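# Place power unit on carrier between blue corner blocks

## Task

Set the power unit down onto the carrier so it sits seated in the space bounded by the blue corner blocks, then open the gripper to release it and withdraw the arm away from it.

## Robot and tools

Robot: two six-joint arms, left_arm and right_arm, each ending in a parallel two-finger gripper. Both are mounted on a table. Bases in the scene frame: left_arm at (-0.042, +0.323, 0) m, quat_wxyz (+0.999, 0, 0, +0.037); right_arm at (-0.016, -0.345, 0) m, quat_wxyz (+0.998, 0, 0, +0.060). The arm names are labels only; they do not refer to the left or right side of a camera picture.

Scene frame: origin on the tabletop midway between the arms, +z up, +x outward over the table, left_arm on the +y side. Gripper poses in results use this frame: end_effector_position in metres and end_effector_quat_wxyz. That position is the point between the finger pads, roughly 1 cm short of the fingertips. Fingers extend along the gripper's +z axis and close along its y axis. Reported hand positions may be somewhat off, more so when the arm is stretched far.

Tool execute_actions, argument actions: a list holding one action, one wait, or nothing. An empty list ({"actions": []}) just returns the current state. An action is {"rows": [[...]], "steps": N} with N from 1 to 15 control steps (each 1/30 s; default 15). Each row is used for one step; if there are fewer rows than steps, the final row repeats. A wait is {"steps": N} with N up to 300; it sends nothing new and returns when N steps have passed since the previous result, with your reply time counted in. Optional pictures (true/false) chooses whether camera images come back; by default they do. A refused call moves nothing.

Each row is one flat list of 14 numbers covering both arms, always all 14 even if one arm stays still: left_arm waist, shoulder, elbow, wrist pitch, wrist yaw, wrist roll, opening, then the same seven for right_arm. The joint values are absolute target angles in radians in each arm's own joint space (the same values the Joint positions line prints), not offsets. Stated ranges per arm: waist -2.618 to 3.054, shoulder 0.000 to 3.142, elbow 0.000 to 3.142, wrist pitch -1.571 to 1.571, wrist yaw -1.571 to 1.571, wrist roll -2.094 to 2.094. True ends may differ by up to 0.036 rad either way. A target more than 0.036 rad beyond a range end and also farther out than the joint's last reported angle gets the call refused; a target beyond the real end is clipped there, and the result may say "joint sent to its limit" (possibly referring to an earlier action still running). Absence of that line does not prove more travel exists. Opening is an absolute value from -1 (closed) to +1 (fully open, pad gap 0.094 m).

Motion: joint speed is capped. Per step, each joint target is held within a lead of its measured angle: 0.202 rad waist, 0.258 shoulder, 0.238 elbow, 0.573 wrist pitch, 0.522 wrist yaw and wrist roll. If an arm's targets would move its gripper over 70 mm from where it is, all that arm's targets are pulled back toward the measured angles. Between calls the arms keep heading to the last row sent, until everything is nearly still or a step is HELD; after that only a new action moves them further. Fingers still in motion finish moving.

Result lines: the state line `left_arm: ...` | `right_arm: ...` gives gripper poses. Joint positions and Joint velocities list per arm the six joints (rad, rad/s) then finger pad gap (m, m/s). grip_measured is the measured opening on the command scale; each gripper reads off by up to about 1 mm, consistently within a scene. "joint command not followed" means a clearance check altered or blocked joint targets on some steps (the rest of the row still ran). HELD marks steps where your row, fully or partly, did not reach the robot. Joint torques follow the joint order without the gripper; they carry offsets, scale errors, noise and friction, and are nonzero even in free air. MOTOR HOT appears from 75 °C; OVER-TEMPERATURE FAULT reports a stop (at 90 °C the arm halts 10 s; at 100 °C it goes limp and drops). Holding loads heats motors, including while you are writing.

Gripping: to hold something, keep commanding an opening below grip_measured; about 0.03 below is firm, smaller gaps lighter. Pad force tops out near 50 to 62 N (lower on some grippers, and less on parts under about 2 mm thick); first contact can spike. Parts being held may get brief tugs, and loose objects occasional pushes.

Tool zoom_image: camera ("cam_high" or "cam_low") and region [x0, y0, x1, y1] in pixels of that camera's latest full 504x504 image, origin top-left, at most 504 by 504. Returns a magnified view; moves nothing.

Tool read_manual: optional section ("licences", the default); gives URDF licence text only.

Tool finished_scene: scene (integer, the number of the current scene). Replying with no tool call ends everything.

Cameras: cam_high and cam_low, both 504x504, intrinsics as given (cam_high fovy 45.198°, cam_low 78.487°).

Avoid: pushing anything off the table (task fails), letting the arms collide or press on each other (can end the scene), dropping or slipping the part, slamming or pushing hard, and overheating motors. Smooth, quick, low-effort motion is preferred. Finish by opening the gripper on the seated unit and moving the arm away before calling finished_scene.

Each tool is called after "Request:" as name(argument=value, ...), one argument or row to a line, values as JSON.

## Session

Request:
execute_actions(
  actions=[],
)

Scene clock: 0.00 s of 4400.00 s.
left_arm: end_effector_position=(+0.2237, -0.0692, +0.1381) grip_measured=+1.000 end_effector_quat_wxyz=(-0.023, +0.345, +0.910, -0.230) | right_arm: end_effector_position=(+0.3664, -0.2245, +0.2965) grip_measured=+1.000 end_effector_quat_wxyz=(+0.466, -0.283, +0.835, +0.064)
Joint positions: left_arm=[-0.893  2.213  2.118 -1.301  0.435 -0.132  0.094] | right_arm=[ 0.091  1.315  1.322 -0.612 -0.21  -0.333  0.094]
Joint velocities: left_arm=[-0.002  0.002  0.002  0.007 -0.066 -0.022  0.   ] | right_arm=[ 0.002 -0.017 -0.007  0.022 -0.037  0.051  0.   ]
Joint torques (N m, as the arm reports them, + toward a larger angle): no reading
Motor temperatures (°C, as the motors report them): left_arm=[23 38 30 35 25 25] | right_arm=[24 35 33 28 26 25]

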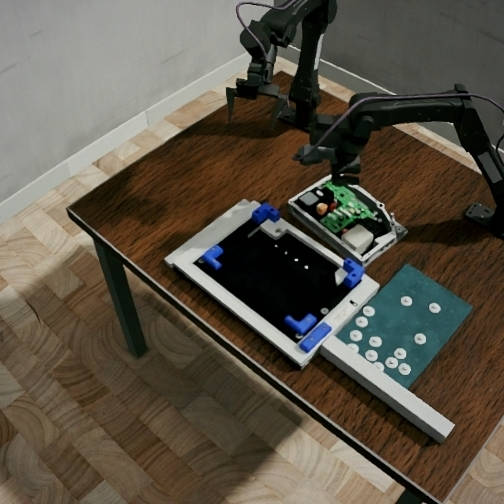

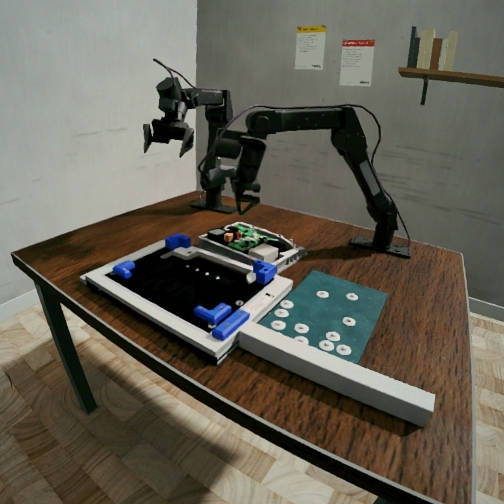

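Request:
zoom_image(
  camera="cam_high",
  region=[270, 160, 410, 280],
)

Request:
zoom_image(
  camera="cam_high",
  region=[150, 150, 420, 390],
)

Region (270, 160, 410, 280) of cam_high's 504x504 image, scaled by 3.600, with more detail than that image has; it fills the top 432 rows of this view, and the rest is white.

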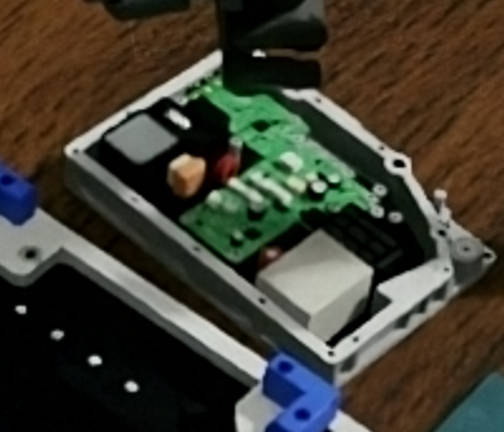

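Region (150, 150, 420, 390) of cam_high's 504x504 image, scaled by 1.867, with more detail than that image has.

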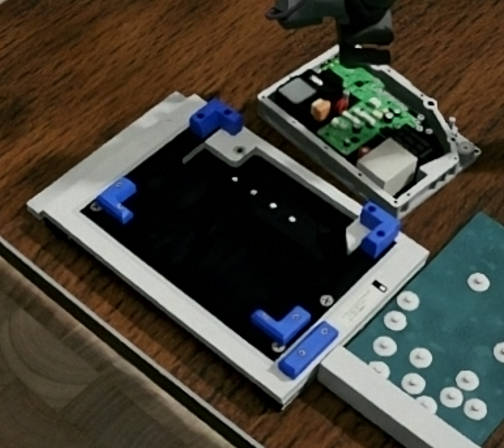

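Request:
execute_actions(
  actions=[
    {"rows":[[-0.88,2.16,2.05,-1.23,0.38,-0.15,0.5,0.1,1.315,1.3,-0.61,-0.22,-0.35,0.5],[-0.87,2.11,1.98,-1.16,0.32,-0.18,0,0.12,1.315,1.28,-0.61,-0.23,-0.37,0],[-0.86,2.06,1.91,-1.08,0.26,-0.2,-0.3,0.14,1.315,1.26,-0.61,-0.24,-0.39,-0.25],[-0.85,2.01,1.83,-1.0,0.2,-0.23,-0.3,0.16,1.315,1.24,-0.61,-0.25,-0.41,-0.25],[-0.84,1.96,1.75,-0.93,0.14,-0.25,-0.3,0.18,1.315,1.22,-0.61,-0.26,-0.43,-0.25],[-0.83,1.91,1.67,-0.85,0.08,-0.28,-0.3,0.2,1.315,1.2,-0.61,-0.27,-0.45,-0.25],[-0.82,1.86,1.59,-0.78,0.02,-0.3,-0.3,0.22,1.315,1.18,-0.61,-0.28,-0.47,-0.25],[-0.81,1.82,1.51,-0.7,-0.04,-0.33,-0.3,0.24,1.315,1.16,-0.61,-0.29,-0.49,-0.25],[-0.8,1.78,1.43,-0.63,-0.1,-0.35,-0.3,0.27,1.315,1.14,-0.61,-0.3,-0.51,-0.25],[-0.78,1.74,1.35,-0.55,-0.16,-0.38,-0.3,0.3,1.315,1.12,-0.61,-0.305,-0.53,-0.25],[-0.77,1.7,1.27,-0.48,-0.22,-0.4,-0.3,0.33,1.315,1.1,-0.61,-0.305,-0.55,-0.25],[-0.76,1.67,1.2,-0.41,-0.28,-0.43,-0.3,0.36,1.315,1.08,-0.61,-0.305,-0.57,-0.25],[-0.75,1.64,1.14,-0.36,-0.33,-0.45,-0.3,0.39,1.315,1.06,-0.61,-0.305,-0.58,-0.25],[-0.74,1.62,1.09,-0.33,-0.36,-0.46,-0.3,0.42,1.315,1.04,-0.61,-0.305,-0.58,-0.25],[-0.73,1.61,1.06,-0.31,-0.377,-0.46,-0.3,0.45,1.315,1.02,-0.61,-0.305,-0.58,-0.25]]},
  ],
  pictures=false,
)

Request:
execute_actions(
  actions=[
    {"rows":[[-0.73,1.615,1.05,-0.3,-0.377,-0.46,-0.3,0.49,1.33,1.0,-0.6,-0.305,-0.58,-0.25],[-0.73,1.62,1.04,-0.29,-0.377,-0.46,-0.3,0.53,1.345,0.98,-0.6,-0.305,-0.58,-0.25],[-0.73,1.63,1.025,-0.28,-0.377,-0.46,-0.3,0.57,1.36,0.96,-0.59,-0.305,-0.58,-0.25],[-0.73,1.64,1.01,-0.27,-0.377,-0.46,-0.3,0.61,1.375,0.94,-0.59,-0.305,-0.58,-0.25],[-0.73,1.65,0.995,-0.26,-0.377,-0.46,-0.3,0.65,1.39,0.92,-0.58,-0.305,-0.58,-0.25],[-0.73,1.66,0.98,-0.245,-0.377,-0.46,-0.3,0.685,1.405,0.9,-0.57,-0.305,-0.58,-0.25],[-0.73,1.67,0.965,-0.23,-0.377,-0.46,-0.3,0.71,1.42,0.88,-0.56,-0.305,-0.58,-0.25],[-0.73,1.68,0.95,-0.21,-0.377,-0.46,-0.3,0.725,1.435,0.86,-0.55,-0.305,-0.58,-0.25],[-0.73,1.69,0.94,-0.19,-0.377,-0.46,-0.3,0.735,1.45,0.84,-0.53,-0.305,-0.58,-0.25],[-0.73,1.69,0.94,-0.19,-0.377,-0.46,-0.3,0.735,1.46,0.815,-0.5,-0.305,-0.58,-0.25]]},
  ],
  pictures=false,
)

Request:
execute_actions(
  actions=[
    {"steps":10},
  ],
)

Request:
zoom_image(
  camera="cam_high",
  region=[280, 140, 420, 280],
)

Scene clock: 49.80 s of 4400.00 s.
left_arm: end_effector_position=(+0.2981, +0.0949, +0.1003) grip_measured=-0.299 end_effector_quat_wxyz=(+0.266, +0.113, +0.956, -0.052) | right_arm: end_effector_position=(+0.2761, -0.1241, +0.1877) grip_measured=-0.247 end_effector_quat_wxyz=(+0.344, -0.502, +0.783, +0.128)
Joint positions: left_arm=[-0.748  1.661  1.147 -0.539 -0.186 -0.388  0.033] | right_arm=[ 0.391  1.315  1.064 -0.611 -0.279 -0.526  0.035]
Joint velocities: left_arm=[ 0.305 -0.584 -1.477  1.253 -1.282 -0.403  0.   ] | right_arm=[ 0.872  0.007 -0.549 -0.007 -0.095 -0.33  -0.001]
Joint torques (N m, as the arm reports them, + toward a larger angle): left_arm=[-0.16 -7.54  5.16  1.58 -0.1  -0.07] | right_arm=[ 0.51 -5.41  6.09  1.04 -0.27 -0.08]
Motor temperatures (°C, as the motors report them): left_arm=[23 47 32 34 26 25] | right_arm=[24 35 35 33 26 25]
Steps of this call (steps 1 to 90: nothing new was sent; then 46.30 s passed at rest; steps 91 to 105: all 15 steps of this action). Readings (joint positions):
91: left_arm=[-0.893 2.209 2.108 -1.291 0.429 -0.135] | right_arm=[0.091 1.315 1.322 -0.612 -0.210 -0.334]
92: left_arm=[-0.892 2.194 2.075 -1.262 0.413 -0.142] | right_arm=[0.092 1.315 1.318 -0.610 -0.211 -0.338]
94: left_arm=[-0.886 2.134 1.955 -1.182 0.356 -0.166] | right_arm=[0.111 1.315 1.296 -0.604 -0.214 -0.355]
98: left_arm=[-0.844 1.949 1.642 -0.973 0.181 -0.238] | right_arm=[0.194 1.315 1.208 -0.604 -0.241 -0.412]
105: the state above

Scene clock: 50.30 s of 4400.00 s.
left_arm: end_effector_position=(+0.3145, +0.1267, +0.0588) grip_measured=-0.299 end_effector_quat_wxyz=(+0.326, +0.047, +0.944, -0.006) | right_arm: end_effector_position=(+0.1462, -0.0785, +0.0527) grip_measured=-0.247 end_effector_quat_wxyz=(+0.151, -0.655, +0.721, +0.169)
Joint positions: left_arm=[-0.73   1.693  0.945 -0.245 -0.349 -0.452  0.033] | right_arm=[ 0.734  1.471  0.812 -0.558 -0.296 -0.569  0.035]
Joint velocities: left_arm=[-0.002 -0.012  0.002  0.11  -0.125 -0.051  0.   ] | right_arm=[ 0.007  0.007  0.002  0.037 -0.007  0.007 -0.001]
Joint torques (N m, as the arm reports them, + toward a larger angle): left_arm=[ 0.   -6.65  4.32  1.69 -0.45 -0.1 ] | right_arm=[ 0.24 -6.28  6.27  0.94 -0.22 -0.13]
Motor temperatures (°C, as the motors report them): left_arm=[23 46 32 34 26 25] | right_arm=[24 35 35 33 26 25]
Steps of this call (steps 1 to 15: all 15 steps of this action). Readings (joint positions):
1: left_arm=[-0.739 1.646 1.105 -0.502 -0.224 -0.402] | right_arm=[0.423 1.316 1.045 -0.611 -0.281 -0.535]
2: left_arm=[-0.733 1.643 1.076 -0.472 -0.254 -0.414] | right_arm=[0.457 1.319 1.026 -0.611 -0.282 -0.542]
4: left_arm=[-0.730 1.643 1.036 -0.418 -0.294 -0.429] | right_arm=[0.533 1.337 0.991 -0.606 -0.285 -0.552]
8: left_arm=[-0.730 1.652 0.987 -0.324 -0.331 -0.444] | right_arm=[0.683 1.403 0.910 -0.584 -0.292 -0.563]
15: the state above

Scene clock: 50.63 s of 4400.00 s.
left_arm: end_effector_position=(+0.3194, +0.1241, +0.0629) grip_measured=-0.299 end_effector_quat_wxyz=(+0.338, +0.042, +0.940, -0.012) | right_arm: end_effector_position=(+0.1515, -0.0725, +0.0558) grip_measured=-0.247 end_effector_quat_wxyz=(+0.169, -0.655, +0.716, +0.170)
Joint positions: left_arm=[-0.73   1.693  0.945 -0.217 -0.354 -0.454  0.033] | right_arm=[ 0.734  1.471  0.812 -0.522 -0.296 -0.569  0.035]
Joint velocities: left_arm=[-0.012 -0.007  0.022 -0.007  0.022 -0.037 -0.001] | right_arm=[-0.022  0.002  0.007  0.022  0.022  0.022  0.   ]
Joint torques (N m, as the arm reports them, + toward a larger angle): left_arm=[-0.02 -6.63  4.27  1.62 -0.43 -0.07] | right_arm=[-0.05 -6.58  6.3   0.89 -0.23 -0.15]
Motor temperatures (°C, as the motors report them): left_arm=[23 46 32 34 26 25] | right_arm=[24 35 35 33 26 25]
Steps of this call (steps 1 to 10: the robot went on to your last target). Readings (joint positions):
1: left_arm=[-0.730 1.693 0.945 -0.241 -0.349 -0.453] | right_arm=[0.734 1.471 0.812 -0.552 -0.296 -0.569]
2: left_arm=[-0.730 1.693 0.945 -0.235 -0.351 -0.453] | right_arm=[0.734 1.471 0.812 -0.543 -0.296 -0.569]
4: left_arm=[-0.730 1.693 0.945 -0.226 -0.352 -0.453] | right_arm=[0.734 1.471 0.812 -0.534 -0.296 -0.569]
8: left_arm=[-0.730 1.693 0.945 -0.219 -0.354 -0.454] | right_arm=[0.734 1.471 0.812 -0.524 -0.296 -0.569]
10: the state above

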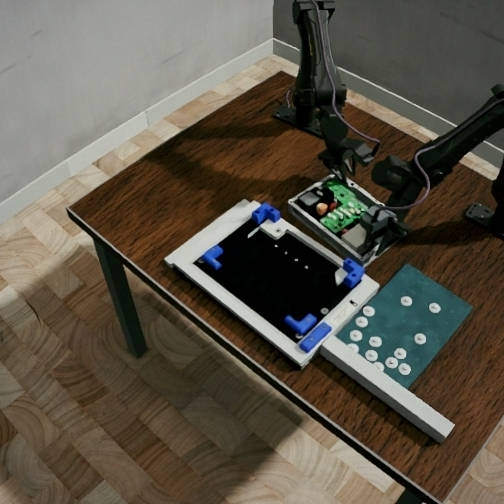

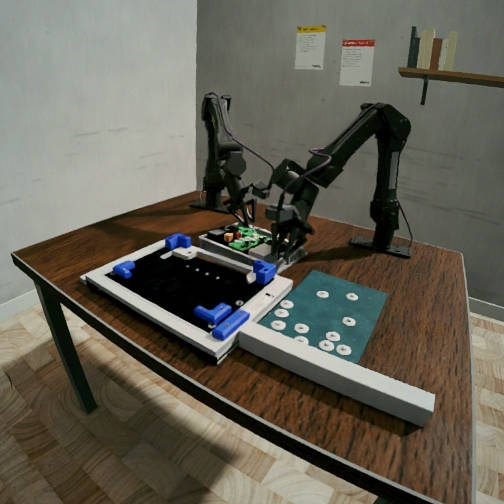

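Region (280, 140, 420, 280) of cam_high's 504x504 image, scaled by 3.600, with more detail than that image has.

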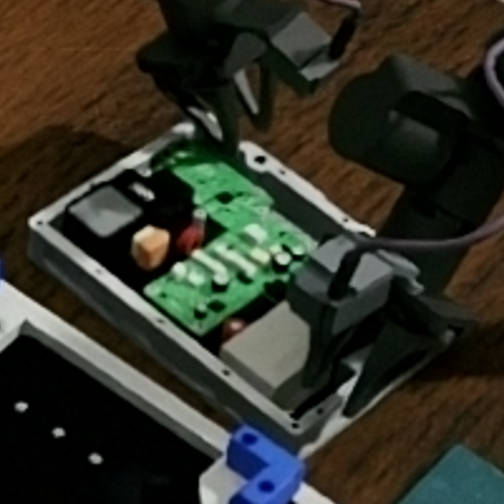

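Request:
execute_actions(
  actions=[
    {"rows":[[-0.73,1.697,0.935,-0.17,-0.377,-0.46,-0.3,0.73,1.47,0.812,-0.47,-0.295,-0.58,-0.25],[-0.73,1.704,0.93,-0.155,-0.377,-0.46,-0.3,0.73,1.47,0.812,-0.45,-0.295,-0.58,-0.25],[-0.73,1.711,0.925,-0.14,-0.377,-0.46,-0.3,0.73,1.475,0.812,-0.44,-0.295,-0.58,-0.25],[-0.73,1.718,0.92,-0.125,-0.377,-0.46,-0.3,0.73,1.483,0.812,-0.43,-0.295,-0.58,-0.25],[-0.73,1.725,0.915,-0.11,-0.377,-0.46,-0.3,0.73,1.491,0.806,-0.42,-0.295,-0.58,-0.25],[-0.73,1.732,0.91,-0.1,-0.377,-0.46,-0.3,0.73,1.499,0.8,-0.415,-0.295,-0.58,-0.25],[-0.73,1.739,0.905,-0.09,-0.377,-0.46,-0.3,0.73,1.507,0.794,-0.412,-0.295,-0.58,-0.25],[-0.73,1.746,0.9,-0.088,-0.377,-0.46,-0.3,0.73,1.514,0.788,-0.412,-0.295,-0.58,-0.25],[-0.73,1.752,0.897,-0.088,-0.377,-0.46,-0.3,0.73,1.52,0.783,-0.412,-0.295,-0.58,-0.25]]},
  ],
)

Request:
zoom_image(
  camera="cam_high",
  region=[280, 140, 420, 280],
)

Scene clock: 66.93 s of 4400.00 s.
left_arm: end_effector_position=(+0.3218, +0.1246, +0.0409) grip_measured=-0.299 end_effector_quat_wxyz=(+0.340, +0.040, +0.939, -0.008) | right_arm: end_effector_position=(+0.1564, -0.0634, +0.0474) grip_measured=-0.248 end_effector_quat_wxyz=(+0.180, -0.656, +0.711, +0.178)
Joint positions: left_arm=[-0.73   1.748  0.906 -0.123 -0.364 -0.455  0.033] | right_arm=[ 0.734  1.511  0.798 -0.443 -0.31  -0.57   0.035]
Joint velocities: left_arm=[ 0.002 -0.002  0.007 -0.007 -0.007 -0.007  0.001] | right_arm=[-0.007  0.002 -0.037 -0.007 -0.007 -0.007 -0.   ]
Joint torques (N m, as the arm reports them, + toward a larger angle): left_arm=[-0.07 -6.36  3.58  1.63 -0.33 -0.08] | right_arm=[-0.17 -5.13  4.99  0.98 -0.03 -0.07]
Motor temperatures (°C, as the motors report them): left_arm=[23 43 32 35 26 25] | right_arm=[24 35 34 32 26 25]
Steps of this call (steps 1 to 30: the robot went on to your last target; steps 31 to 90: nothing new was sent; then 12.80 s passed at rest; steps 91 to 105: all 15 steps of this action). Readings (joint positions):
91: left_arm=[-0.730 1.693 0.945 -0.213 -0.354 -0.454] | right_arm=[0.734 1.471 0.812 -0.517 -0.296 -0.569]
92: left_arm=[-0.730 1.693 0.945 -0.208 -0.354 -0.454] | right_arm=[0.734 1.471 0.812 -0.511 -0.295 -0.569]
94: left_arm=[-0.730 1.696 0.945 -0.191 -0.355 -0.454] | right_arm=[0.734 1.471 0.812 -0.492 -0.294 -0.570]
98: left_arm=[-0.730 1.719 0.928 -0.140 -0.356 -0.454] | right_arm=[0.734 1.488 0.812 -0.458 -0.297 -0.570]
105: the state above

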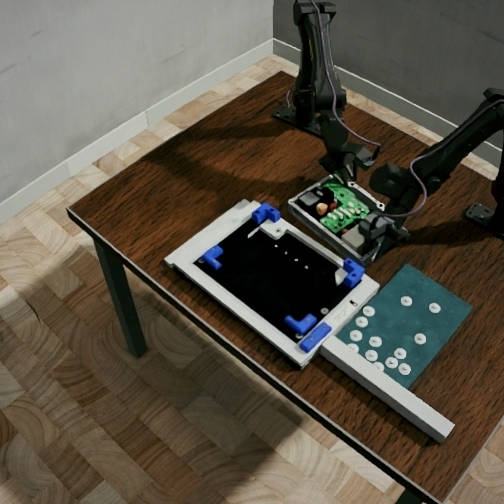

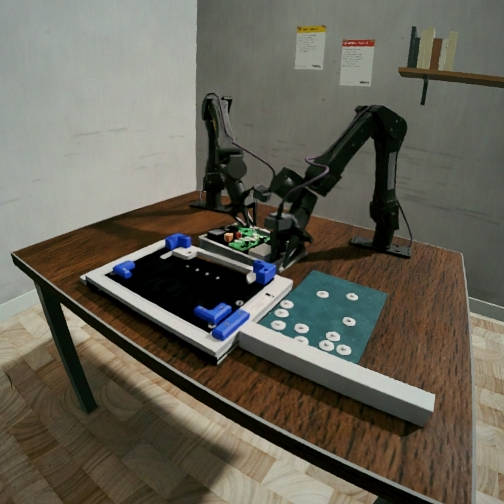

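Region (280, 140, 420, 280) of cam_high's 504x504 image, scaled by 3.600, with more detail than that image has.

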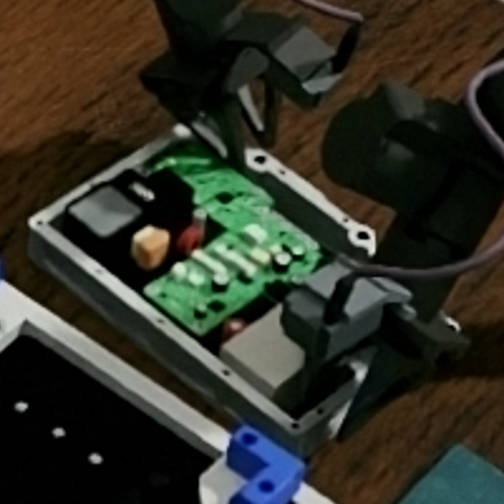

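Request:
execute_actions(
  actions=[
    {"rows":[[-0.73,1.752,0.897,-0.088,-0.377,-0.46,-0.4,0.73,1.522,0.78,-0.41,-0.295,-0.58,-0.32],[-0.73,1.752,0.897,-0.088,-0.377,-0.46,-0.5,0.73,1.526,0.772,-0.4,-0.295,-0.58,-0.36],[-0.73,1.752,0.897,-0.088,-0.377,-0.46,-0.55,0.73,1.53,0.765,-0.39,-0.295,-0.58,-0.36],[-0.73,1.752,0.897,-0.088,-0.377,-0.46,-0.6,0.73,1.533,0.76,-0.385,-0.295,-0.58,-0.36],[-0.73,1.752,0.897,-0.088,-0.377,-0.46,-0.65,0.73,1.533,0.76,-0.385,-0.295,-0.58,-0.36],[-0.73,1.752,0.897,-0.088,-0.377,-0.46,-0.7,0.73,1.533,0.76,-0.385,-0.295,-0.58,-0.36],[-0.73,1.752,0.897,-0.088,-0.377,-0.46,-0.75,0.73,1.533,0.76,-0.385,-0.295,-0.58,-0.36],[-0.73,1.752,0.897,-0.088,-0.377,-0.46,-0.8,0.73,1.533,0.76,-0.385,-0.295,-0.58,-0.36],[-0.73,1.752,0.897,-0.088,-0.377,-0.46,-0.9,0.73,1.533,0.76,-0.385,-0.295,-0.58,-0.45],[-0.73,1.752,0.897,-0.088,-0.377,-0.46,-1,0.73,1.533,0.76,-0.385,-0.295,-0.58,-0.55],[-0.73,1.752,0.897,-0.088,-0.377,-0.46,-1,0.73,1.533,0.76,-0.385,-0.295,-0.58,-0.65],[-0.73,1.752,0.897,-0.088,-0.377,-0.46,-1,0.73,1.533,0.76,-0.385,-0.295,-0.58,-1]]},
  ],
)

Request:
zoom_image(
  camera="cam_high",
  region=[280, 140, 420, 280],
)

Scene clock: 85.93 s of 4400.00 s.
left_arm: end_effector_position=(+0.3225, +0.1207, +0.0418) grip_measured=-0.816 end_effector_quat_wxyz=(+0.341, +0.040, +0.939, -0.018) | right_arm: end_effector_position=(+0.1565, -0.0658, +0.0389) grip_measured=-0.592 end_effector_quat_wxyz=(+0.176, -0.648, +0.719, +0.176)
Joint positions: left_arm=[-0.73   1.748  0.906 -0.111 -0.348 -0.458  0.009] | right_arm=[ 0.733  1.524  0.775 -0.413 -0.302 -0.551  0.019]
Joint velocities: left_arm=[ 0.007 -0.007 -0.012 -0.022  0.037 -0.037 -0.001] | right_arm=[ 0.007  0.002  0.007  0.022 -0.081  0.007  0.   ]
Joint torques (N m, as the arm reports them, + toward a larger angle): left_arm=[-0.02 -6.43  3.74  1.62 -0.47 -0.05] | right_arm=[ 0.   -5.34  4.57  0.94 -0.06 -0.31]
Motor temperatures (°C, as the motors report them): left_arm=[23 41 31 36 26 25] | right_arm=[24 35 34 31 26 25]
Steps of this call (steps 1 to 15: the robot went on to your last target; steps 16 to 90: nothing new was sent; then 15.50 s passed at rest; steps 91 to 105: all 15 steps of this action). Readings (joint positions):
91: left_arm=[-0.730 1.748 0.906 -0.122 -0.364 -0.455] | right_arm=[0.734 1.512 0.798 -0.442 -0.308 -0.570]
92: left_arm=[-0.730 1.748 0.906 -0.120 -0.364 -0.455] | right_arm=[0.734 1.513 0.798 -0.439 -0.304 -0.570]
94: left_arm=[-0.730 1.748 0.906 -0.117 -0.364 -0.455] | right_arm=[0.734 1.516 0.791 -0.424 -0.303 -0.570]
98: left_arm=[-0.730 1.748 0.906 -0.109 -0.347 -0.455] | right_arm=[0.734 1.521 0.778 -0.414 -0.307 -0.570]
105: the state above

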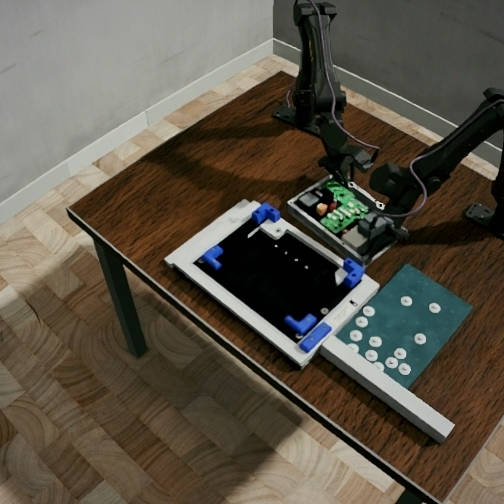

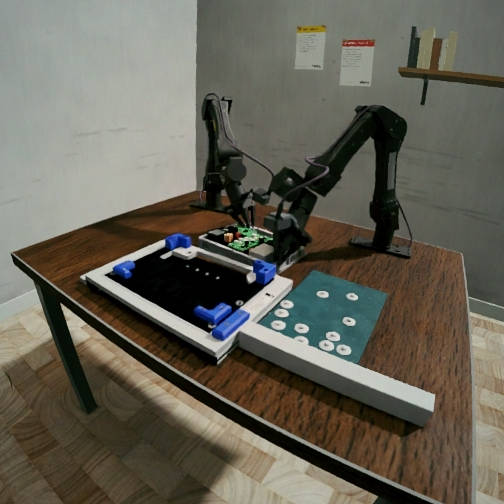

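Region (280, 140, 420, 280) of cam_high's 504x504 image, scaled by 3.600, with more detail than that image has.

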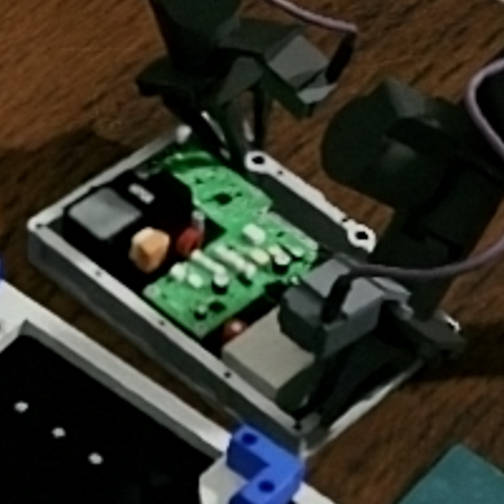

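Request:
execute_actions(
  actions=[
    {"rows":[[-0.73,1.735,0.915,-0.075,-0.385,-0.46,-1,0.733,1.515,0.78,-0.38,-0.305,-0.555,-1],[-0.73,1.715,0.935,-0.06,-0.395,-0.46,-1,0.733,1.497,0.8,-0.37,-0.315,-0.555,-1],[-0.73,1.695,0.957,-0.045,-0.405,-0.46,-1,0.733,1.478,0.825,-0.36,-0.33,-0.555,-1],[-0.73,1.675,0.978,-0.035,-0.415,-0.46,-1,0.733,1.46,0.845,-0.355,-0.34,-0.555,-1],[-0.73,1.667,0.988,-0.045,-0.42,-0.46,-1,0.733,1.454,0.858,-0.37,-0.345,-0.555,-1],[-0.73,1.66,0.999,-0.061,-0.42,-0.46,-1,0.733,1.448,0.871,-0.388,-0.345,-0.555,-1],[-0.73,1.652,1.009,-0.078,-0.42,-0.46,-1,0.733,1.441,0.884,-0.407,-0.345,-0.555,-1],[-0.73,1.645,1.02,-0.094,-0.42,-0.46,-1,0.733,1.435,0.897,-0.425,-0.345,-0.555,-1],[-0.73,1.637,1.03,-0.111,-0.42,-0.46,-1,0.733,1.429,0.91,-0.444,-0.345,-0.555,-1],[-0.73,1.63,1.041,-0.127,-0.42,-0.46,-1,0.733,1.423,0.923,-0.462,-0.345,-0.555,-1],[-0.73,1.622,1.051,-0.144,-0.42,-0.46,-1,0.733,1.417,0.936,-0.481,-0.345,-0.555,-1],[-0.73,1.615,1.062,-0.16,-0.42,-0.46,-1,0.733,1.41,0.949,-0.5,-0.345,-0.555,-1],[-0.73,1.607,1.072,-0.177,-0.42,-0.46,-1,0.733,1.404,0.962,-0.518,-0.345,-0.555,-1],[-0.73,1.6,1.083,-0.193,-0.42,-0.46,-1,0.733,1.398,0.975,-0.537,-0.345,-0.555,-1],[-0.73,1.592,1.093,-0.21,-0.42,-0.46,-1,0.733,1.392,0.988,-0.555,-0.345,-0.555,-1]]},
  ],
  pictures=false,
)

Request:
execute_actions(
  actions=[
    {"rows":[[-0.73,1.586,1.103,-0.225,-0.42,-0.46,-1,0.733,1.388,1.0,-0.572,-0.345,-0.555,-1],[-0.73,1.581,1.113,-0.24,-0.42,-0.46,-1,0.733,1.384,1.013,-0.588,-0.345,-0.555,-1],[-0.73,1.575,1.123,-0.255,-0.42,-0.46,-1,0.733,1.38,1.025,-0.605,-0.345,-0.555,-1],[-0.73,1.57,1.134,-0.27,-0.42,-0.46,-1,0.733,1.375,1.038,-0.622,-0.345,-0.555,-1],[-0.73,1.564,1.144,-0.285,-0.42,-0.46,-1,0.733,1.371,1.05,-0.638,-0.345,-0.555,-1],[-0.73,1.558,1.154,-0.3,-0.42,-0.46,-1,0.733,1.367,1.063,-0.655,-0.345,-0.555,-1],[-0.73,1.553,1.164,-0.315,-0.42,-0.46,-1,0.733,1.363,1.075,-0.672,-0.345,-0.555,-1],[-0.73,1.547,1.174,-0.33,-0.42,-0.46,-1,0.733,1.359,1.088,-0.688,-0.345,-0.555,-1],[-0.73,1.542,1.184,-0.345,-0.42,-0.46,-1,0.733,1.354,1.1,-0.705,-0.345,-0.555,-1],[-0.73,1.536,1.195,-0.36,-0.42,-0.46,-1,0.733,1.35,1.113,-0.722,-0.345,-0.555,-1],[-0.73,1.53,1.205,-0.375,-0.42,-0.46,-1,0.733,1.346,1.125,-0.738,-0.345,-0.555,-1],[-0.73,1.525,1.215,-0.39,-0.42,-0.46,-1,0.733,1.342,1.138,-0.755,-0.345,-0.555,-1]]},
  ],
  pictures=false,
)

Request:
execute_actions(
  actions=[
    {"steps":12},
  ],
)

Scene clock: 119.60 s of 4400.00 s.
left_arm: end_effector_position=(+0.3183, +0.1247, +0.0577) grip_measured=-0.816 end_effector_quat_wxyz=(+0.323, +0.032, +0.946, -0.007) | right_arm: end_effector_position=(+0.1587, -0.0673, +0.0689) grip_measured=-0.619 end_effector_quat_wxyz=(+0.167, -0.644, +0.728, +0.168)
Joint positions: left_arm=[-0.73   1.715  0.971 -0.258 -0.352 -0.484  0.009] | right_arm=[ 0.733  1.482  0.879 -0.579 -0.287 -0.539  0.018]
Joint velocities: left_arm=[-0.017 -0.139  0.222 -0.374  0.051 -0.066 -0.001] | right_arm=[ 0.002 -0.134  0.354 -0.549 -0.022  0.066 -0.001]
Joint torques (N m, as the arm reports them, + toward a larger angle): left_arm=[ -0.07 -11.64   9.18   2.28  -0.74   0.2 ] | right_arm=[  0.02 -12.04  13.16   1.5   -0.79  -0.16]
Motor temperatures (°C, as the motors report them): left_arm=[23 41 31 36 26 25] | right_arm=[24 34 34 31 26 26]
Steps of this call (steps 1 to 15: the robot went on to your last target; steps 16 to 90: nothing new was sent; then 30.17 s passed at rest; steps 91 to 105: all 15 steps of this action). Readings (joint positions):
91: left_arm=[-0.730 1.748 0.906 -0.111 -0.348 -0.458] | right_arm=[0.733 1.524 0.775 -0.413 -0.302 -0.547]
92: left_arm=[-0.730 1.748 0.906 -0.110 -0.349 -0.459] | right_arm=[0.733 1.522 0.775 -0.412 -0.302 -0.544]
94: left_arm=[-0.730 1.746 0.907 -0.111 -0.350 -0.460] | right_arm=[0.733 1.519 0.776 -0.411 -0.301 -0.542]
98: left_arm=[-0.730 1.743 0.924 -0.146 -0.352 -0.467] | right_arm=[0.733 1.511 0.801 -0.451 -0.290 -0.542]
105: the state above

Scene clock: 120.10 s of 4400.00 s.
left_arm: end_effector_position=(+0.3179, +0.1231, +0.1111) grip_measured=-0.816 end_effector_quat_wxyz=(+0.323, +0.029, +0.946, -0.013) | right_arm: end_effector_position=(+0.1569, -0.0705, +0.1234) grip_measured=-0.620 end_effector_quat_wxyz=(+0.165, -0.642, +0.730, +0.166)
Joint positions: left_arm=[-0.73   1.632  1.106 -0.472 -0.343 -0.491  0.009] | right_arm=[ 0.733  1.418  1.049 -0.818 -0.282 -0.536  0.018]
Joint velocities: left_arm=[-0.012 -0.168  0.198 -0.198 -0.007  0.037 -0.001] | right_arm=[ 0.002 -0.115  0.129 -0.212 -0.022  0.007  0.   ]
Joint torques (N m, as the arm reports them, + toward a larger angle): left_arm=[  0.01 -10.84   9.59   2.28  -0.81   0.17] | right_arm=[  0.22 -11.23  12.99   1.36  -0.78  -0.14]
Motor temperatures (°C, as the motors report them): left_arm=[23 41 31 36 26 25] | right_arm=[24 35 34 32 26 26]
Steps of this call (steps 1 to 15: all 15 steps of this action). Readings (joint positions):
1: left_arm=[-0.730 1.709 0.979 -0.274 -0.351 -0.486] | right_arm=[0.733 1.477 0.891 -0.598 -0.287 -0.538]
2: left_arm=[-0.730 1.704 0.988 -0.289 -0.350 -0.488] | right_arm=[0.733 1.472 0.903 -0.617 -0.286 -0.538]
4: left_arm=[-0.730 1.692 1.005 -0.319 -0.348 -0.489] | right_arm=[0.733 1.463 0.928 -0.653 -0.285 -0.538]
8: left_arm=[-0.730 1.670 1.043 -0.379 -0.346 -0.490] | right_arm=[0.733 1.446 0.976 -0.722 -0.283 -0.537]
15: the state above

Scene clock: 120.50 s of 4400.00 s.
left_arm: end_effector_position=(+0.3168, +0.1250, +0.1214) grip_measured=-0.816 end_effector_quat_wxyz=(+0.325, +0.029, +0.945, -0.012) | right_arm: end_effector_position=(+0.1566, -0.0701, +0.1282) grip_measured=-0.621 end_effector_quat_wxyz=(+0.169, -0.642, +0.728, +0.168)
Joint positions: left_arm=[-0.73   1.613  1.127 -0.51  -0.348 -0.491  0.009] | right_arm=[ 0.733  1.409  1.057 -0.826 -0.285 -0.536  0.018]
Joint velocities: left_arm=[ 0.002 -0.002 -0.032  0.051 -0.066  0.022 -0.001] | right_arm=[ 0.007  0.002 -0.012 -0.081  0.007  0.051  0.   ]
Joint torques (N m, as the arm reports them, + toward a larger angle): left_arm=[ -0.02 -11.28  10.13   2.32  -0.88   0.21] | right_arm=[  0.03 -10.87  12.86   1.19  -0.71  -0.22]
Motor temperatures (°C, as the motors report them): left_arm=[23 41 31 36 26 25] | right_arm=[24 35 34 32 26 26]
Steps of this call (steps 1 to 12: the robot went on to your last target). Readings (joint positions):
1: left_arm=[-0.730 1.626 1.112 -0.480 -0.343 -0.491] | right_arm=[0.733 1.414 1.052 -0.823 -0.282 -0.536]
2: left_arm=[-0.730 1.622 1.117 -0.486 -0.343 -0.491] | right_arm=[0.733 1.411 1.055 -0.825 -0.281 -0.536]
4: left_arm=[-0.730 1.616 1.124 -0.497 -0.345 -0.491] | right_arm=[0.733 1.409 1.056 -0.826 -0.281 -0.536]
8: left_arm=[-0.730 1.613 1.127 -0.507 -0.348 -0.491] | right_arm=[0.733 1.409 1.057 -0.826 -0.283 -0.536]
12: the state above

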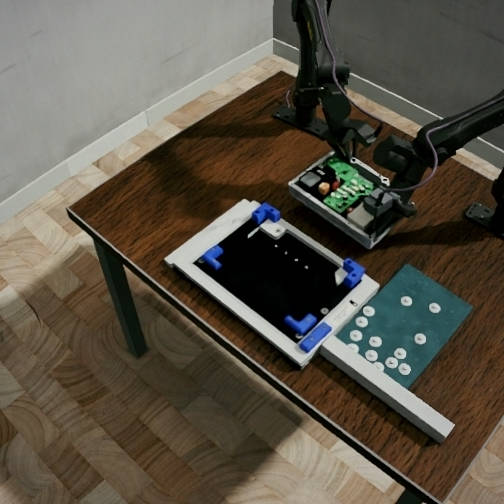

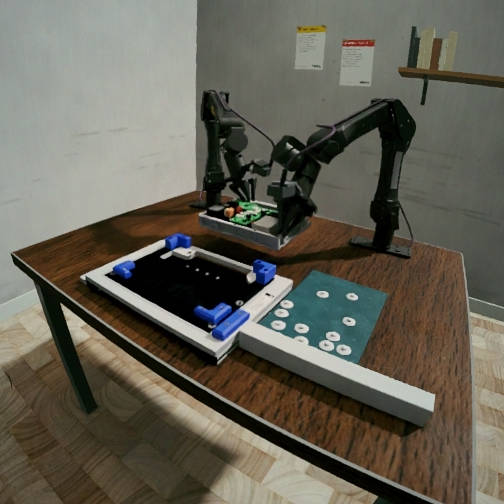

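Request:
execute_actions(
  actions=[],
)

Scene clock: 145.63 s of 4400.00 s.
left_arm: end_effector_position=(+0.3167, +0.1251, +0.1213) grip_measured=-0.816 end_effector_quat_wxyz=(+0.324, +0.029, +0.945, -0.012) | right_arm: end_effector_position=(+0.1565, -0.0701, +0.1282) grip_measured=-0.621 end_effector_quat_wxyz=(+0.169, -0.642, +0.728, +0.168)
Joint positions: left_arm=[-0.73   1.613  1.127 -0.51  -0.348 -0.491  0.009] | right_arm=[ 0.733  1.409  1.057 -0.826 -0.285 -0.536  0.018]
Joint velocities: left_arm=[ 0.012 -0.002 -0.002 -0.022 -0.007 -0.007 -0.001] | right_arm=[ 0.007 -0.002  0.007 -0.051 -0.051 -0.022  0.   ]
Joint torques (N m, as the arm reports them, + toward a larger angle): left_arm=[ -0.02 -11.23  10.12   2.31  -0.87   0.2 ] | right_arm=[  0.   -10.72  13.1    1.27  -0.78  -0.25]
Motor temperatures (°C, as the motors report them): left_arm=[23 45 37 40 26 25] | right_arm=[24 38 38 33 26 25]
Steps of this call (steps 1 to 30: the robot went on to your last target; steps 31 to 90: nothing new was sent; then 22.13 s passed at rest). Readings (joint positions):
1: left_arm=[-0.730 1.613 1.127 -0.510 -0.348 -0.491] | right_arm=[0.733 1.409 1.057 -0.826 -0.285 -0.536]
2: left_arm=[-0.730 1.613 1.127 -0.510 -0.348 -0.491] | right_arm=[0.733 1.409 1.057 -0.826 -0.285 -0.536]
4: left_arm=[-0.730 1.613 1.127 -0.510 -0.348 -0.491] | right_arm=[0.733 1.409 1.057 -0.826 -0.285 -0.536]
8: left_arm=[-0.730 1.613 1.127 -0.510 -0.348 -0.491] | right_arm=[0.733 1.409 1.057 -0.826 -0.285 -0.536]
90: the state above
All arms were judged still, so your last target was given up. Only a new action makes them travel on or press farther. Fingers that are still opening or closing keep moving.

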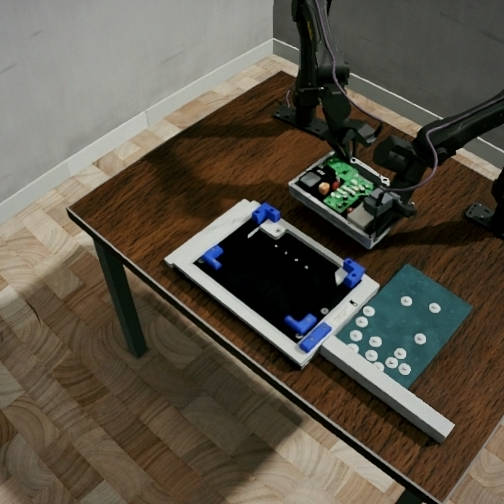

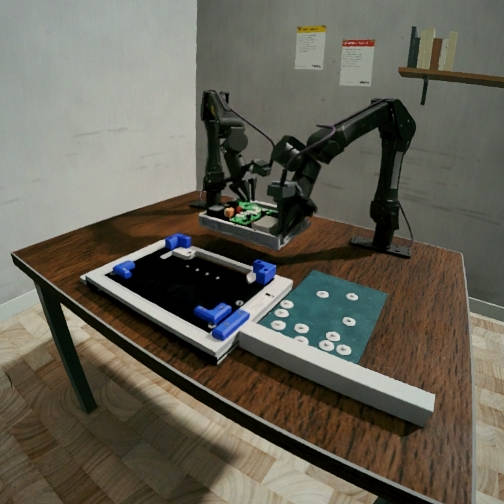

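Request:
execute_actions(
  actions=[
    {"rows":[[-0.723,1.541,1.234,-0.392,-0.418,-0.457,-1,0.718,1.358,1.154,-0.764,-0.352,-0.574,-1],[-0.716,1.557,1.253,-0.395,-0.415,-0.453,-1,0.703,1.373,1.171,-0.772,-0.359,-0.592,-1],[-0.71,1.574,1.271,-0.397,-0.413,-0.45,-1,0.687,1.389,1.187,-0.781,-0.366,-0.611,-1],[-0.703,1.59,1.29,-0.4,-0.41,-0.447,-1,0.672,1.405,1.204,-0.79,-0.373,-0.63,-1],[-0.696,1.606,1.309,-0.402,-0.408,-0.443,-1,0.657,1.42,1.22,-0.799,-0.38,-0.649,-1],[-0.689,1.622,1.328,-0.405,-0.405,-0.44,-1,0.642,1.436,1.237,-0.807,-0.387,-0.667,-1],[-0.682,1.639,1.346,-0.407,-0.403,-0.437,-1,0.626,1.452,1.253,-0.816,-0.395,-0.686,-1],[-0.675,1.655,1.365,-0.41,-0.4,-0.433,-1,0.611,1.467,1.269,-0.825,-0.402,-0.705,-1],[-0.668,1.671,1.384,-0.412,-0.398,-0.43,-1,0.596,1.483,1.286,-0.834,-0.409,-0.724,-1],[-0.662,1.687,1.403,-0.415,-0.395,-0.427,-1,0.58,1.499,1.302,-0.842,-0.416,-0.742,-1],[-0.655,1.704,1.421,-0.417,-0.393,-0.423,-1,0.565,1.514,1.319,-0.851,-0.423,-0.761,-1],[-0.648,1.72,1.44,-0.42,-0.39,-0.42,-1,0.55,1.53,1.335,-0.86,-0.43,-0.78,-1]],"steps":15},
  ],
  pictures=false,
)

Request:
execute_actions(
  actions=[
    {"rows":[[-0.643,1.736,1.46,-0.423,-0.388,-0.415,-1,0.538,1.548,1.355,-0.868,-0.434,-0.795,-1],[-0.638,1.753,1.48,-0.427,-0.387,-0.41,-1,0.526,1.567,1.375,-0.875,-0.438,-0.81,-1],[-0.632,1.769,1.5,-0.43,-0.385,-0.405,-1,0.514,1.585,1.395,-0.883,-0.442,-0.825,-1],[-0.627,1.785,1.521,-0.433,-0.383,-0.4,-1,0.502,1.603,1.415,-0.89,-0.447,-0.84,-1],[-0.622,1.802,1.541,-0.437,-0.382,-0.395,-1,0.49,1.622,1.435,-0.898,-0.451,-0.855,-1],[-0.617,1.818,1.561,-0.44,-0.38,-0.39,-1,0.478,1.64,1.455,-0.905,-0.455,-0.87,-1],[-0.611,1.834,1.581,-0.443,-0.378,-0.385,-1,0.466,1.658,1.475,-0.913,-0.459,-0.885,-1],[-0.606,1.851,1.601,-0.447,-0.377,-0.38,-1,0.454,1.677,1.495,-0.92,-0.463,-0.9,-1],[-0.601,1.867,1.622,-0.45,-0.375,-0.375,-1,0.442,1.695,1.515,-0.928,-0.467,-0.915,-1],[-0.596,1.883,1.642,-0.453,-0.373,-0.37,-1,0.43,1.713,1.535,-0.935,-0.472,-0.93,-1],[-0.59,1.9,1.662,-0.457,-0.372,-0.365,-1,0.418,1.732,1.555,-0.943,-0.476,-0.945,-1],[-0.585,1.916,1.682,-0.46,-0.37,-0.36,-1,0.406,1.75,1.575,-0.95,-0.48,-0.96,-1]],"steps":15},
  ],
  pictures=false,
)

Request:
execute_actions(
  actions=[
    {"steps":10},
  ],
)

Scene clock: 178.80 s of 4400.00 s.
left_arm: end_effector_position=(+0.3746, +0.1263, +0.1401) grip_measured=-0.816 end_effector_quat_wxyz=(+0.340, +0.008, +0.941, -0.001) | right_arm: end_effector_position=(+0.2216, -0.0785, +0.1384) grip_measured=-0.628 end_effector_quat_wxyz=(+0.173, -0.649, +0.723, +0.161)
Joint positions: left_arm=[-0.65   1.767  1.356 -0.548 -0.347 -0.446  0.009] | right_arm=[ 0.555  1.571  1.253 -0.909 -0.338 -0.73   0.017]
Joint velocities: left_arm=[ 0.076  0.154  0.164  0.183 -0.007  0.022  0.   ] | right_arm=[-0.168  0.168  0.105  0.051  0.007 -0.3    0.   ]
Joint torques (N m, as the arm reports them, + toward a larger angle): left_arm=[ -0.2  -11.17   9.88   2.39  -0.63   0.12] | right_arm=[  0.55 -10.86  12.69   0.87  -1.15  -0.1 ]
Motor temperatures (°C, as the motors report them): left_arm=[23 47 39 42 26 25] | right_arm=[24 38 40 33 27 25]
Steps of this call (steps 1 to 90: nothing new was sent; then 29.67 s passed at rest; steps 91 to 105: all 15 steps of this action). Readings (joint positions):
91: left_arm=[-0.730 1.613 1.129 -0.512 -0.348 -0.491] | right_arm=[0.733 1.409 1.059 -0.828 -0.285 -0.537]
92: left_arm=[-0.730 1.613 1.134 -0.518 -0.347 -0.491] | right_arm=[0.731 1.410 1.064 -0.833 -0.288 -0.541]
94: left_arm=[-0.727 1.618 1.153 -0.536 -0.347 -0.491] | right_arm=[0.715 1.419 1.087 -0.857 -0.303 -0.558]
98: left_arm=[-0.699 1.662 1.227 -0.553 -0.347 -0.480] | right_arm=[0.654 1.469 1.158 -0.895 -0.324 -0.617]
105: the state above

Scene clock: 179.30 s of 4400.00 s.
left_arm: end_effector_position=(+0.4332, +0.1281, +0.1317) grip_measured=-0.816 end_effector_quat_wxyz=(+0.339, -0.003, +0.941, +0.016) | right_arm: end_effector_position=(+0.2894, -0.0865, +0.1298) grip_measured=-0.629 end_effector_quat_wxyz=(+0.163, -0.664, +0.712, +0.160)
Joint positions: left_arm=[-0.583  1.973  1.594 -0.579 -0.344 -0.404  0.009] | right_arm=[ 0.414  1.803  1.49  -0.992 -0.381 -0.916  0.017]
Joint velocities: left_arm=[ 0.066  0.168  0.129  0.051 -0.081  0.095  0.001] | right_arm=[-0.159  0.178  0.095  0.022 -0.037 -0.271 -0.002]
Joint torques (N m, as the arm reports them, + toward a larger angle): left_arm=[ -0.49 -13.22  10.08   2.31  -0.42   0.31] | right_arm=[ -0.14 -14.17  12.7    0.68  -1.29  -0.14]
Motor temperatures (°C, as the motors report them): left_arm=[23 47 39 42 26 25] | right_arm=[24 38 40 33 27 25]
Steps of this call (steps 1 to 15: all 15 steps of this action). Readings (joint positions):
1: left_arm=[-0.648 1.772 1.363 -0.548 -0.347 -0.445] | right_arm=[0.550 1.577 1.258 -0.910 -0.338 -0.739]
2: left_arm=[-0.647 1.780 1.373 -0.552 -0.347 -0.441] | right_arm=[0.545 1.586 1.268 -0.918 -0.341 -0.749]
4: left_arm=[-0.642 1.802 1.402 -0.567 -0.347 -0.434] | right_arm=[0.533 1.610 1.300 -0.942 -0.350 -0.767]
8: left_arm=[-0.620 1.868 1.475 -0.583 -0.346 -0.422] | right_arm=[0.488 1.683 1.379 -0.978 -0.364 -0.818]
15: the state above

Scene clock: 179.63 s of 4400.00 s.
left_arm: end_effector_position=(+0.4329, +0.1281, +0.1297) grip_measured=-0.816 end_effector_quat_wxyz=(+0.334, -0.001, +0.942, +0.016) | right_arm: end_effector_position=(+0.2889, -0.0868, +0.1287) grip_measured=-0.631 end_effector_quat_wxyz=(+0.161, -0.667, +0.709, +0.164)
Joint positions: left_arm=[-0.581  1.978  1.598 -0.586 -0.339 -0.402  0.009] | right_arm=[ 0.41   1.809  1.493 -0.998 -0.391 -0.929  0.017]
Joint velocities: left_arm=[-0.027 -0.002 -0.027  0.037  0.022 -0.066  0.001] | right_arm=[ 0.002 -0.007 -0.002 -0.11  -0.037 -0.051 -0.   ]
Joint torques (N m, as the arm reports them, + toward a larger angle): left_arm=[ -0.28 -12.99  10.22   2.43  -0.51   0.32] | right_arm=[ -0.4  -13.75  12.98   0.84  -1.13  -0.31]
Motor temperatures (°C, as the motors report them): left_arm=[23 47 39 42 26 25] | right_arm=[24 38 40 33 27 26]
Steps of this call (steps 1 to 10: the robot went on to your last target). Readings (joint positions):
1: left_arm=[-0.581 1.977 1.597 -0.578 -0.344 -0.404] | right_arm=[0.411 1.807 1.493 -0.990 -0.381 -0.922]
2: left_arm=[-0.581 1.978 1.598 -0.578 -0.344 -0.404] | right_arm=[0.410 1.809 1.493 -0.990 -0.382 -0.926]
4: left_arm=[-0.581 1.978 1.598 -0.580 -0.341 -0.402] | right_arm=[0.410 1.809 1.493 -0.995 -0.386 -0.929]
8: left_arm=[-0.581 1.978 1.598 -0.586 -0.339 -0.402] | right_arm=[0.410 1.809 1.493 -0.998 -0.390 -0.929]
10: the state above

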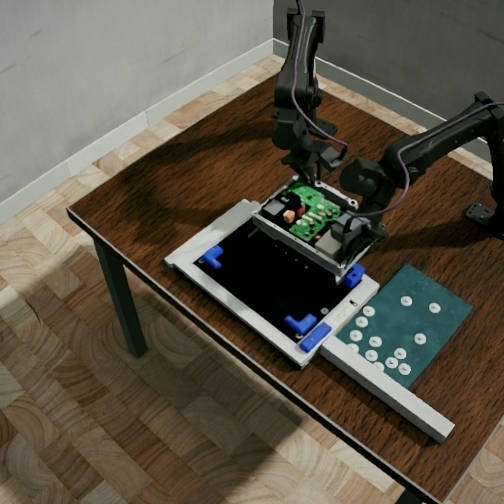

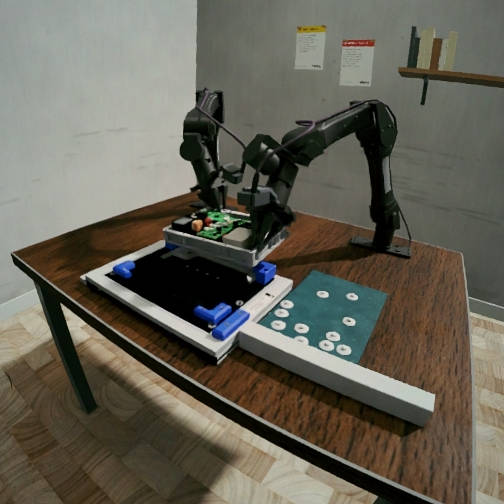

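Request:
execute_actions(
  actions=[
    {"rows":[[-0.58,1.935,1.711,-0.467,-0.367,-0.356,-1,0.399,1.769,1.602,-0.96,-0.483,-0.968,-1],[-0.575,1.954,1.741,-0.473,-0.363,-0.352,-1,0.392,1.788,1.629,-0.97,-0.486,-0.975,-1],[-0.57,1.973,1.77,-0.48,-0.36,-0.348,-1,0.385,1.806,1.656,-0.98,-0.489,-0.983,-1],[-0.564,1.992,1.799,-0.487,-0.357,-0.343,-1,0.378,1.825,1.683,-0.99,-0.492,-0.99,-1],[-0.559,2.011,1.829,-0.493,-0.353,-0.339,-1,0.371,1.844,1.71,-1.0,-0.495,-0.998,-1],[-0.554,2.03,1.858,-0.5,-0.35,-0.335,-1,0.364,1.863,1.738,-1.01,-0.498,-1.005,-1],[-0.549,2.049,1.887,-0.507,-0.347,-0.331,-1,0.357,1.881,1.765,-1.02,-0.5,-1.013,-1],[-0.544,2.068,1.917,-0.513,-0.343,-0.327,-1,0.35,1.9,1.792,-1.03,-0.503,-1.02,-1],[-0.539,2.087,1.946,-0.52,-0.34,-0.323,-1,0.343,1.919,1.819,-1.04,-0.506,-1.028,-1],[-0.533,2.106,1.975,-0.527,-0.337,-0.318,-1,0.336,1.938,1.846,-1.05,-0.509,-1.035,-1],[-0.528,2.125,2.005,-0.533,-0.333,-0.314,-1,0.329,1.956,1.873,-1.06,-0.512,-1.043,-1],[-0.523,2.144,2.034,-0.54,-0.33,-0.31,-1,0.322,1.975,1.9,-1.07,-0.515,-1.05,-1]],"steps":15},
  ],
  pictures=false,
)

Request:
execute_actions(
  actions=[
    {"rows":[[-0.52,2.161,2.059,-0.548,-0.328,-0.307,-1,0.318,1.991,1.924,-1.079,-0.516,-1.053,-1],[-0.518,2.178,2.084,-0.556,-0.327,-0.305,-1,0.315,2.007,1.948,-1.089,-0.517,-1.057,-1],[-0.515,2.195,2.109,-0.564,-0.325,-0.302,-1,0.311,2.023,1.972,-1.098,-0.518,-1.06,-1],[-0.512,2.212,2.134,-0.572,-0.323,-0.299,-1,0.308,2.039,1.996,-1.107,-0.519,-1.063,-1],[-0.509,2.229,2.159,-0.58,-0.322,-0.297,-1,0.304,2.055,2.02,-1.117,-0.52,-1.067,-1],[-0.507,2.246,2.184,-0.588,-0.32,-0.294,-1,0.3,2.071,2.044,-1.126,-0.521,-1.07,-1],[-0.504,2.263,2.209,-0.596,-0.318,-0.291,-1,0.297,2.087,2.068,-1.135,-0.522,-1.073,-1],[-0.501,2.28,2.234,-0.604,-0.317,-0.289,-1,0.293,2.103,2.092,-1.145,-0.523,-1.077,-1],[-0.498,2.297,2.259,-0.612,-0.315,-0.286,-1,0.29,2.119,2.116,-1.154,-0.524,-1.08,-1],[-0.496,2.314,2.284,-0.62,-0.313,-0.283,-1,0.286,2.135,2.14,-1.163,-0.525,-1.083,-1],[-0.493,2.331,2.309,-0.628,-0.312,-0.281,-1,0.282,2.151,2.164,-1.173,-0.526,-1.087,-1],[-0.49,2.348,2.334,-0.636,-0.31,-0.278,-1,0.279,2.167,2.188,-1.182,-0.527,-1.09,-1],[-0.487,2.365,2.359,-0.644,-0.308,-0.275,-1,0.275,2.183,2.212,-1.191,-0.528,-1.093,-1],[-0.485,2.382,2.384,-0.652,-0.307,-0.273,-1,0.272,2.199,2.236,-1.2,-0.529,-1.097,-1],[-0.482,2.4,2.41,-0.66,-0.305,-0.27,-1,0.268,2.215,2.26,-1.21,-0.53,-1.1,-1]],"steps":15},
  ],
  pictures=false,
)

Request:
execute_actions(
  actions=[
    {"steps":14},
  ],
)

Request:
zoom_image(
  camera="cam_high",
  region=[180,170,390,370],
)

Request:
zoom_image(
  camera="cam_low",
  region=[80,190,310,370],
)

Scene clock: 216.73 s of 4400.00 s.
left_arm: end_effector_position=(+0.4967, +0.1301, +0.1266) grip_measured=-0.816 end_effector_quat_wxyz=(+0.340, -0.011, +0.940, +0.019) | right_arm: end_effector_position=(+0.3558, -0.0898, +0.1279) grip_measured=-0.632 end_effector_quat_wxyz=(+0.163, -0.667, +0.710, +0.157)
Joint positions: left_arm=[-0.517  2.205  1.922 -0.659 -0.317 -0.361  0.009] | right_arm=[ 0.326  2.042  1.811 -1.111 -0.398 -1.016  0.017]
Joint velocities: left_arm=[ 0.076  0.227  0.252 -0.095  0.007  0.022  0.002] | right_arm=[-0.09   0.164  0.144  0.183 -0.051 -0.11   0.001]
Joint torques (N m, as the arm reports them, + toward a larger angle): left_arm=[ -0.72 -14.82   9.93   2.28  -0.37   0.31] | right_arm=[  0.17 -17.11  12.57   0.61  -1.42  -0.15]
Motor temperatures (°C, as the motors report them): left_arm=[23 51 40 45 26 25] | right_arm=[24 42 41 32 28 26]
Steps of this call (steps 1 to 30: the robot went on to your last target; steps 31 to 90: nothing new was sent; then 33.60 s passed at rest; steps 91 to 105: all 15 steps of this action). Readings (joint positions):
91: left_arm=[-0.581 1.980 1.602 -0.590 -0.338 -0.402] | right_arm=[0.410 1.810 1.497 -1.002 -0.391 -0.930]
92: left_arm=[-0.581 1.986 1.613 -0.600 -0.338 -0.402] | right_arm=[0.409 1.817 1.510 -1.015 -0.392 -0.932]
94: left_arm=[-0.577 2.010 1.650 -0.622 -0.337 -0.398] | right_arm=[0.404 1.841 1.552 -1.047 -0.394 -0.937]
98: left_arm=[-0.554 2.083 1.752 -0.646 -0.330 -0.386] | right_arm=[0.374 1.918 1.661 -1.091 -0.394 -0.961]
105: the state above

Scene clock: 217.23 s of 4400.00 s.
left_arm: end_effector_position=(+0.5440, +0.1301, +0.1153) grip_measured=-0.816 end_effector_quat_wxyz=(+0.340, -0.009, +0.940, +0.022) | right_arm: end_effector_position=(+0.4029, -0.0914, +0.1205) grip_measured=-0.633 end_effector_quat_wxyz=(+0.155, -0.667, +0.712, +0.157)
Joint positions: left_arm=[-0.479  2.43   2.261 -0.764 -0.299 -0.324  0.009] | right_arm=[ 0.28   2.262  2.135 -1.248 -0.402 -1.065  0.017]
Joint velocities: left_arm=[ 0.061  0.496  0.759 -0.212  0.095  0.095 -0.001] | right_arm=[-0.081  0.501  0.691 -0.183 -0.051 -0.081 -0.001]
Joint torques (N m, as the arm reports them, + toward a larger angle): left_arm=[ -0.56 -15.84   9.84   2.45  -0.27   0.23] | right_arm=[ -0.13 -18.81  12.83   1.01  -1.49  -0.19]
Motor temperatures (°C, as the motors report them): left_arm=[23 51 40 45 26 25] | right_arm=[24 42 41 32 28 26]
Steps of this call (steps 1 to 15: all 15 steps of this action). Readings (joint positions):
1: left_arm=[-0.516 2.213 1.933 -0.661 -0.315 -0.361] | right_arm=[0.324 2.049 1.819 -1.112 -0.398 -1.020]
2: left_arm=[-0.515 2.223 1.947 -0.668 -0.315 -0.358] | right_arm=[0.322 2.057 1.832 -1.122 -0.399 -1.023]
4: left_arm=[-0.513 2.246 1.984 -0.688 -0.313 -0.352] | right_arm=[0.320 2.080 1.870 -1.151 -0.399 -1.026]
8: left_arm=[-0.502 2.308 2.077 -0.725 -0.308 -0.342] | right_arm=[0.308 2.140 1.965 -1.198 -0.399 -1.036]
15: the state above

Scene clock: 217.70 s of 4400.00 s.
left_arm: end_effector_position=(+0.5465, +0.1291, +0.1011) grip_measured=-0.816 end_effector_quat_wxyz=(+0.324, -0.005, +0.946, +0.018) | right_arm: end_effector_position=(+0.4054, -0.0931, +0.1134) grip_measured=-0.633 end_effector_quat_wxyz=(+0.146, -0.666, +0.713, +0.165)
Joint positions: left_arm=[-0.472  2.478  2.311 -0.795 -0.274 -0.321  0.009] | right_arm=[ 0.271  2.3    2.172 -1.275 -0.413 -1.077  0.017]
Joint velocities: left_arm=[ 0.002 -0.017  0.002 -0.037 -0.007 -0.051 -0.   ] | right_arm=[ 0.002  0.007 -0.002 -0.022  0.051  0.007 -0.   ]
Joint torques (N m, as the arm reports them, + toward a larger angle): left_arm=[ -0.55 -15.9    9.92   2.31  -0.39   0.28] | right_arm=[  0.02 -19.49  12.79   0.77  -1.38  -0.27]
Motor temperatures (°C, as the motors report them): left_arm=[23 51 40 45 26 25] | right_arm=[24 42 41 32 28 26]
Steps of this call (steps 1 to 14: the robot went on to your last target). Readings (joint positions):
1: left_arm=[-0.477 2.446 2.282 -0.767 -0.298 -0.321] | right_arm=[0.277 2.276 2.153 -1.252 -0.403 -1.068]
2: left_arm=[-0.474 2.457 2.296 -0.767 -0.296 -0.320] | right_arm=[0.274 2.286 2.164 -1.251 -0.403 -1.071]
4: left_arm=[-0.472 2.469 2.308 -0.768 -0.293 -0.320] | right_arm=[0.271 2.296 2.172 -1.251 -0.404 -1.076]
8: left_arm=[-0.472 2.477 2.311 -0.783 -0.283 -0.320] | right_arm=[0.271 2.300 2.172 -1.264 -0.408 -1.077]
14: the state above

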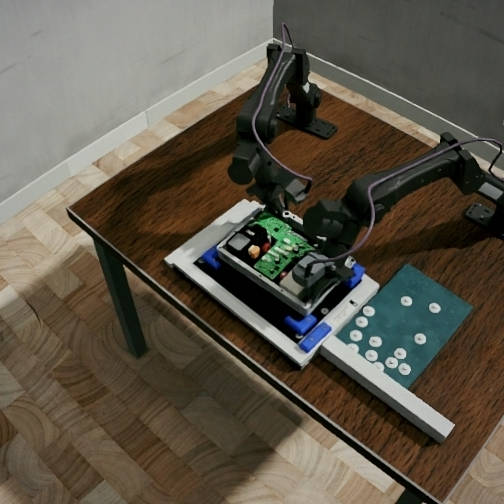

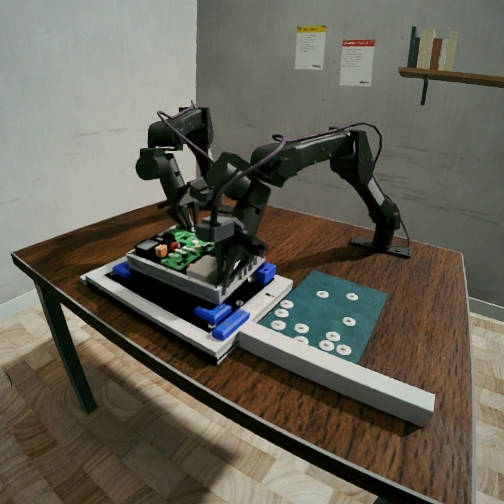

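Region (180, 170, 390, 370) of cam_high's 504x504 image, scaled by 2.400, with more detail than that image has; it fills the top 480 rows of this view, and the rest is white.

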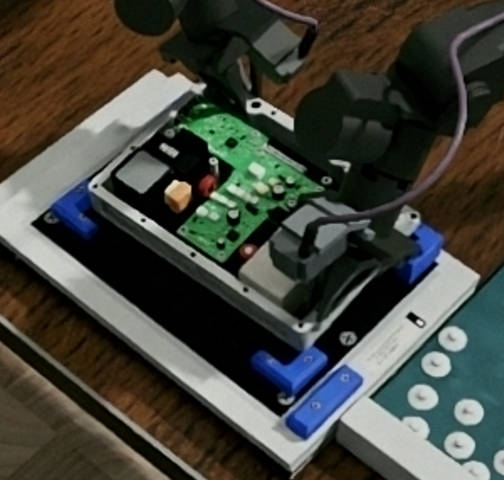

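Region (80, 190, 310, 370) of cam_low's 504x504 image, scaled by 2.191, with more detail than that image has; it fills the top 394 rows of this view, and the rest is white.

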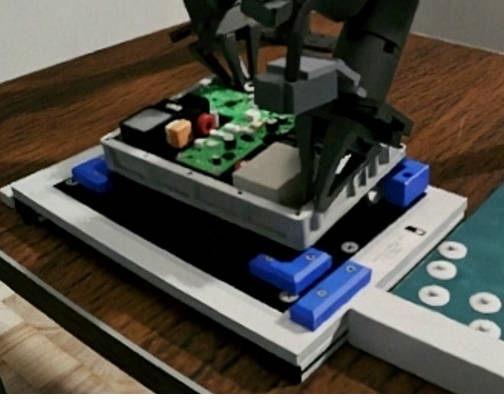

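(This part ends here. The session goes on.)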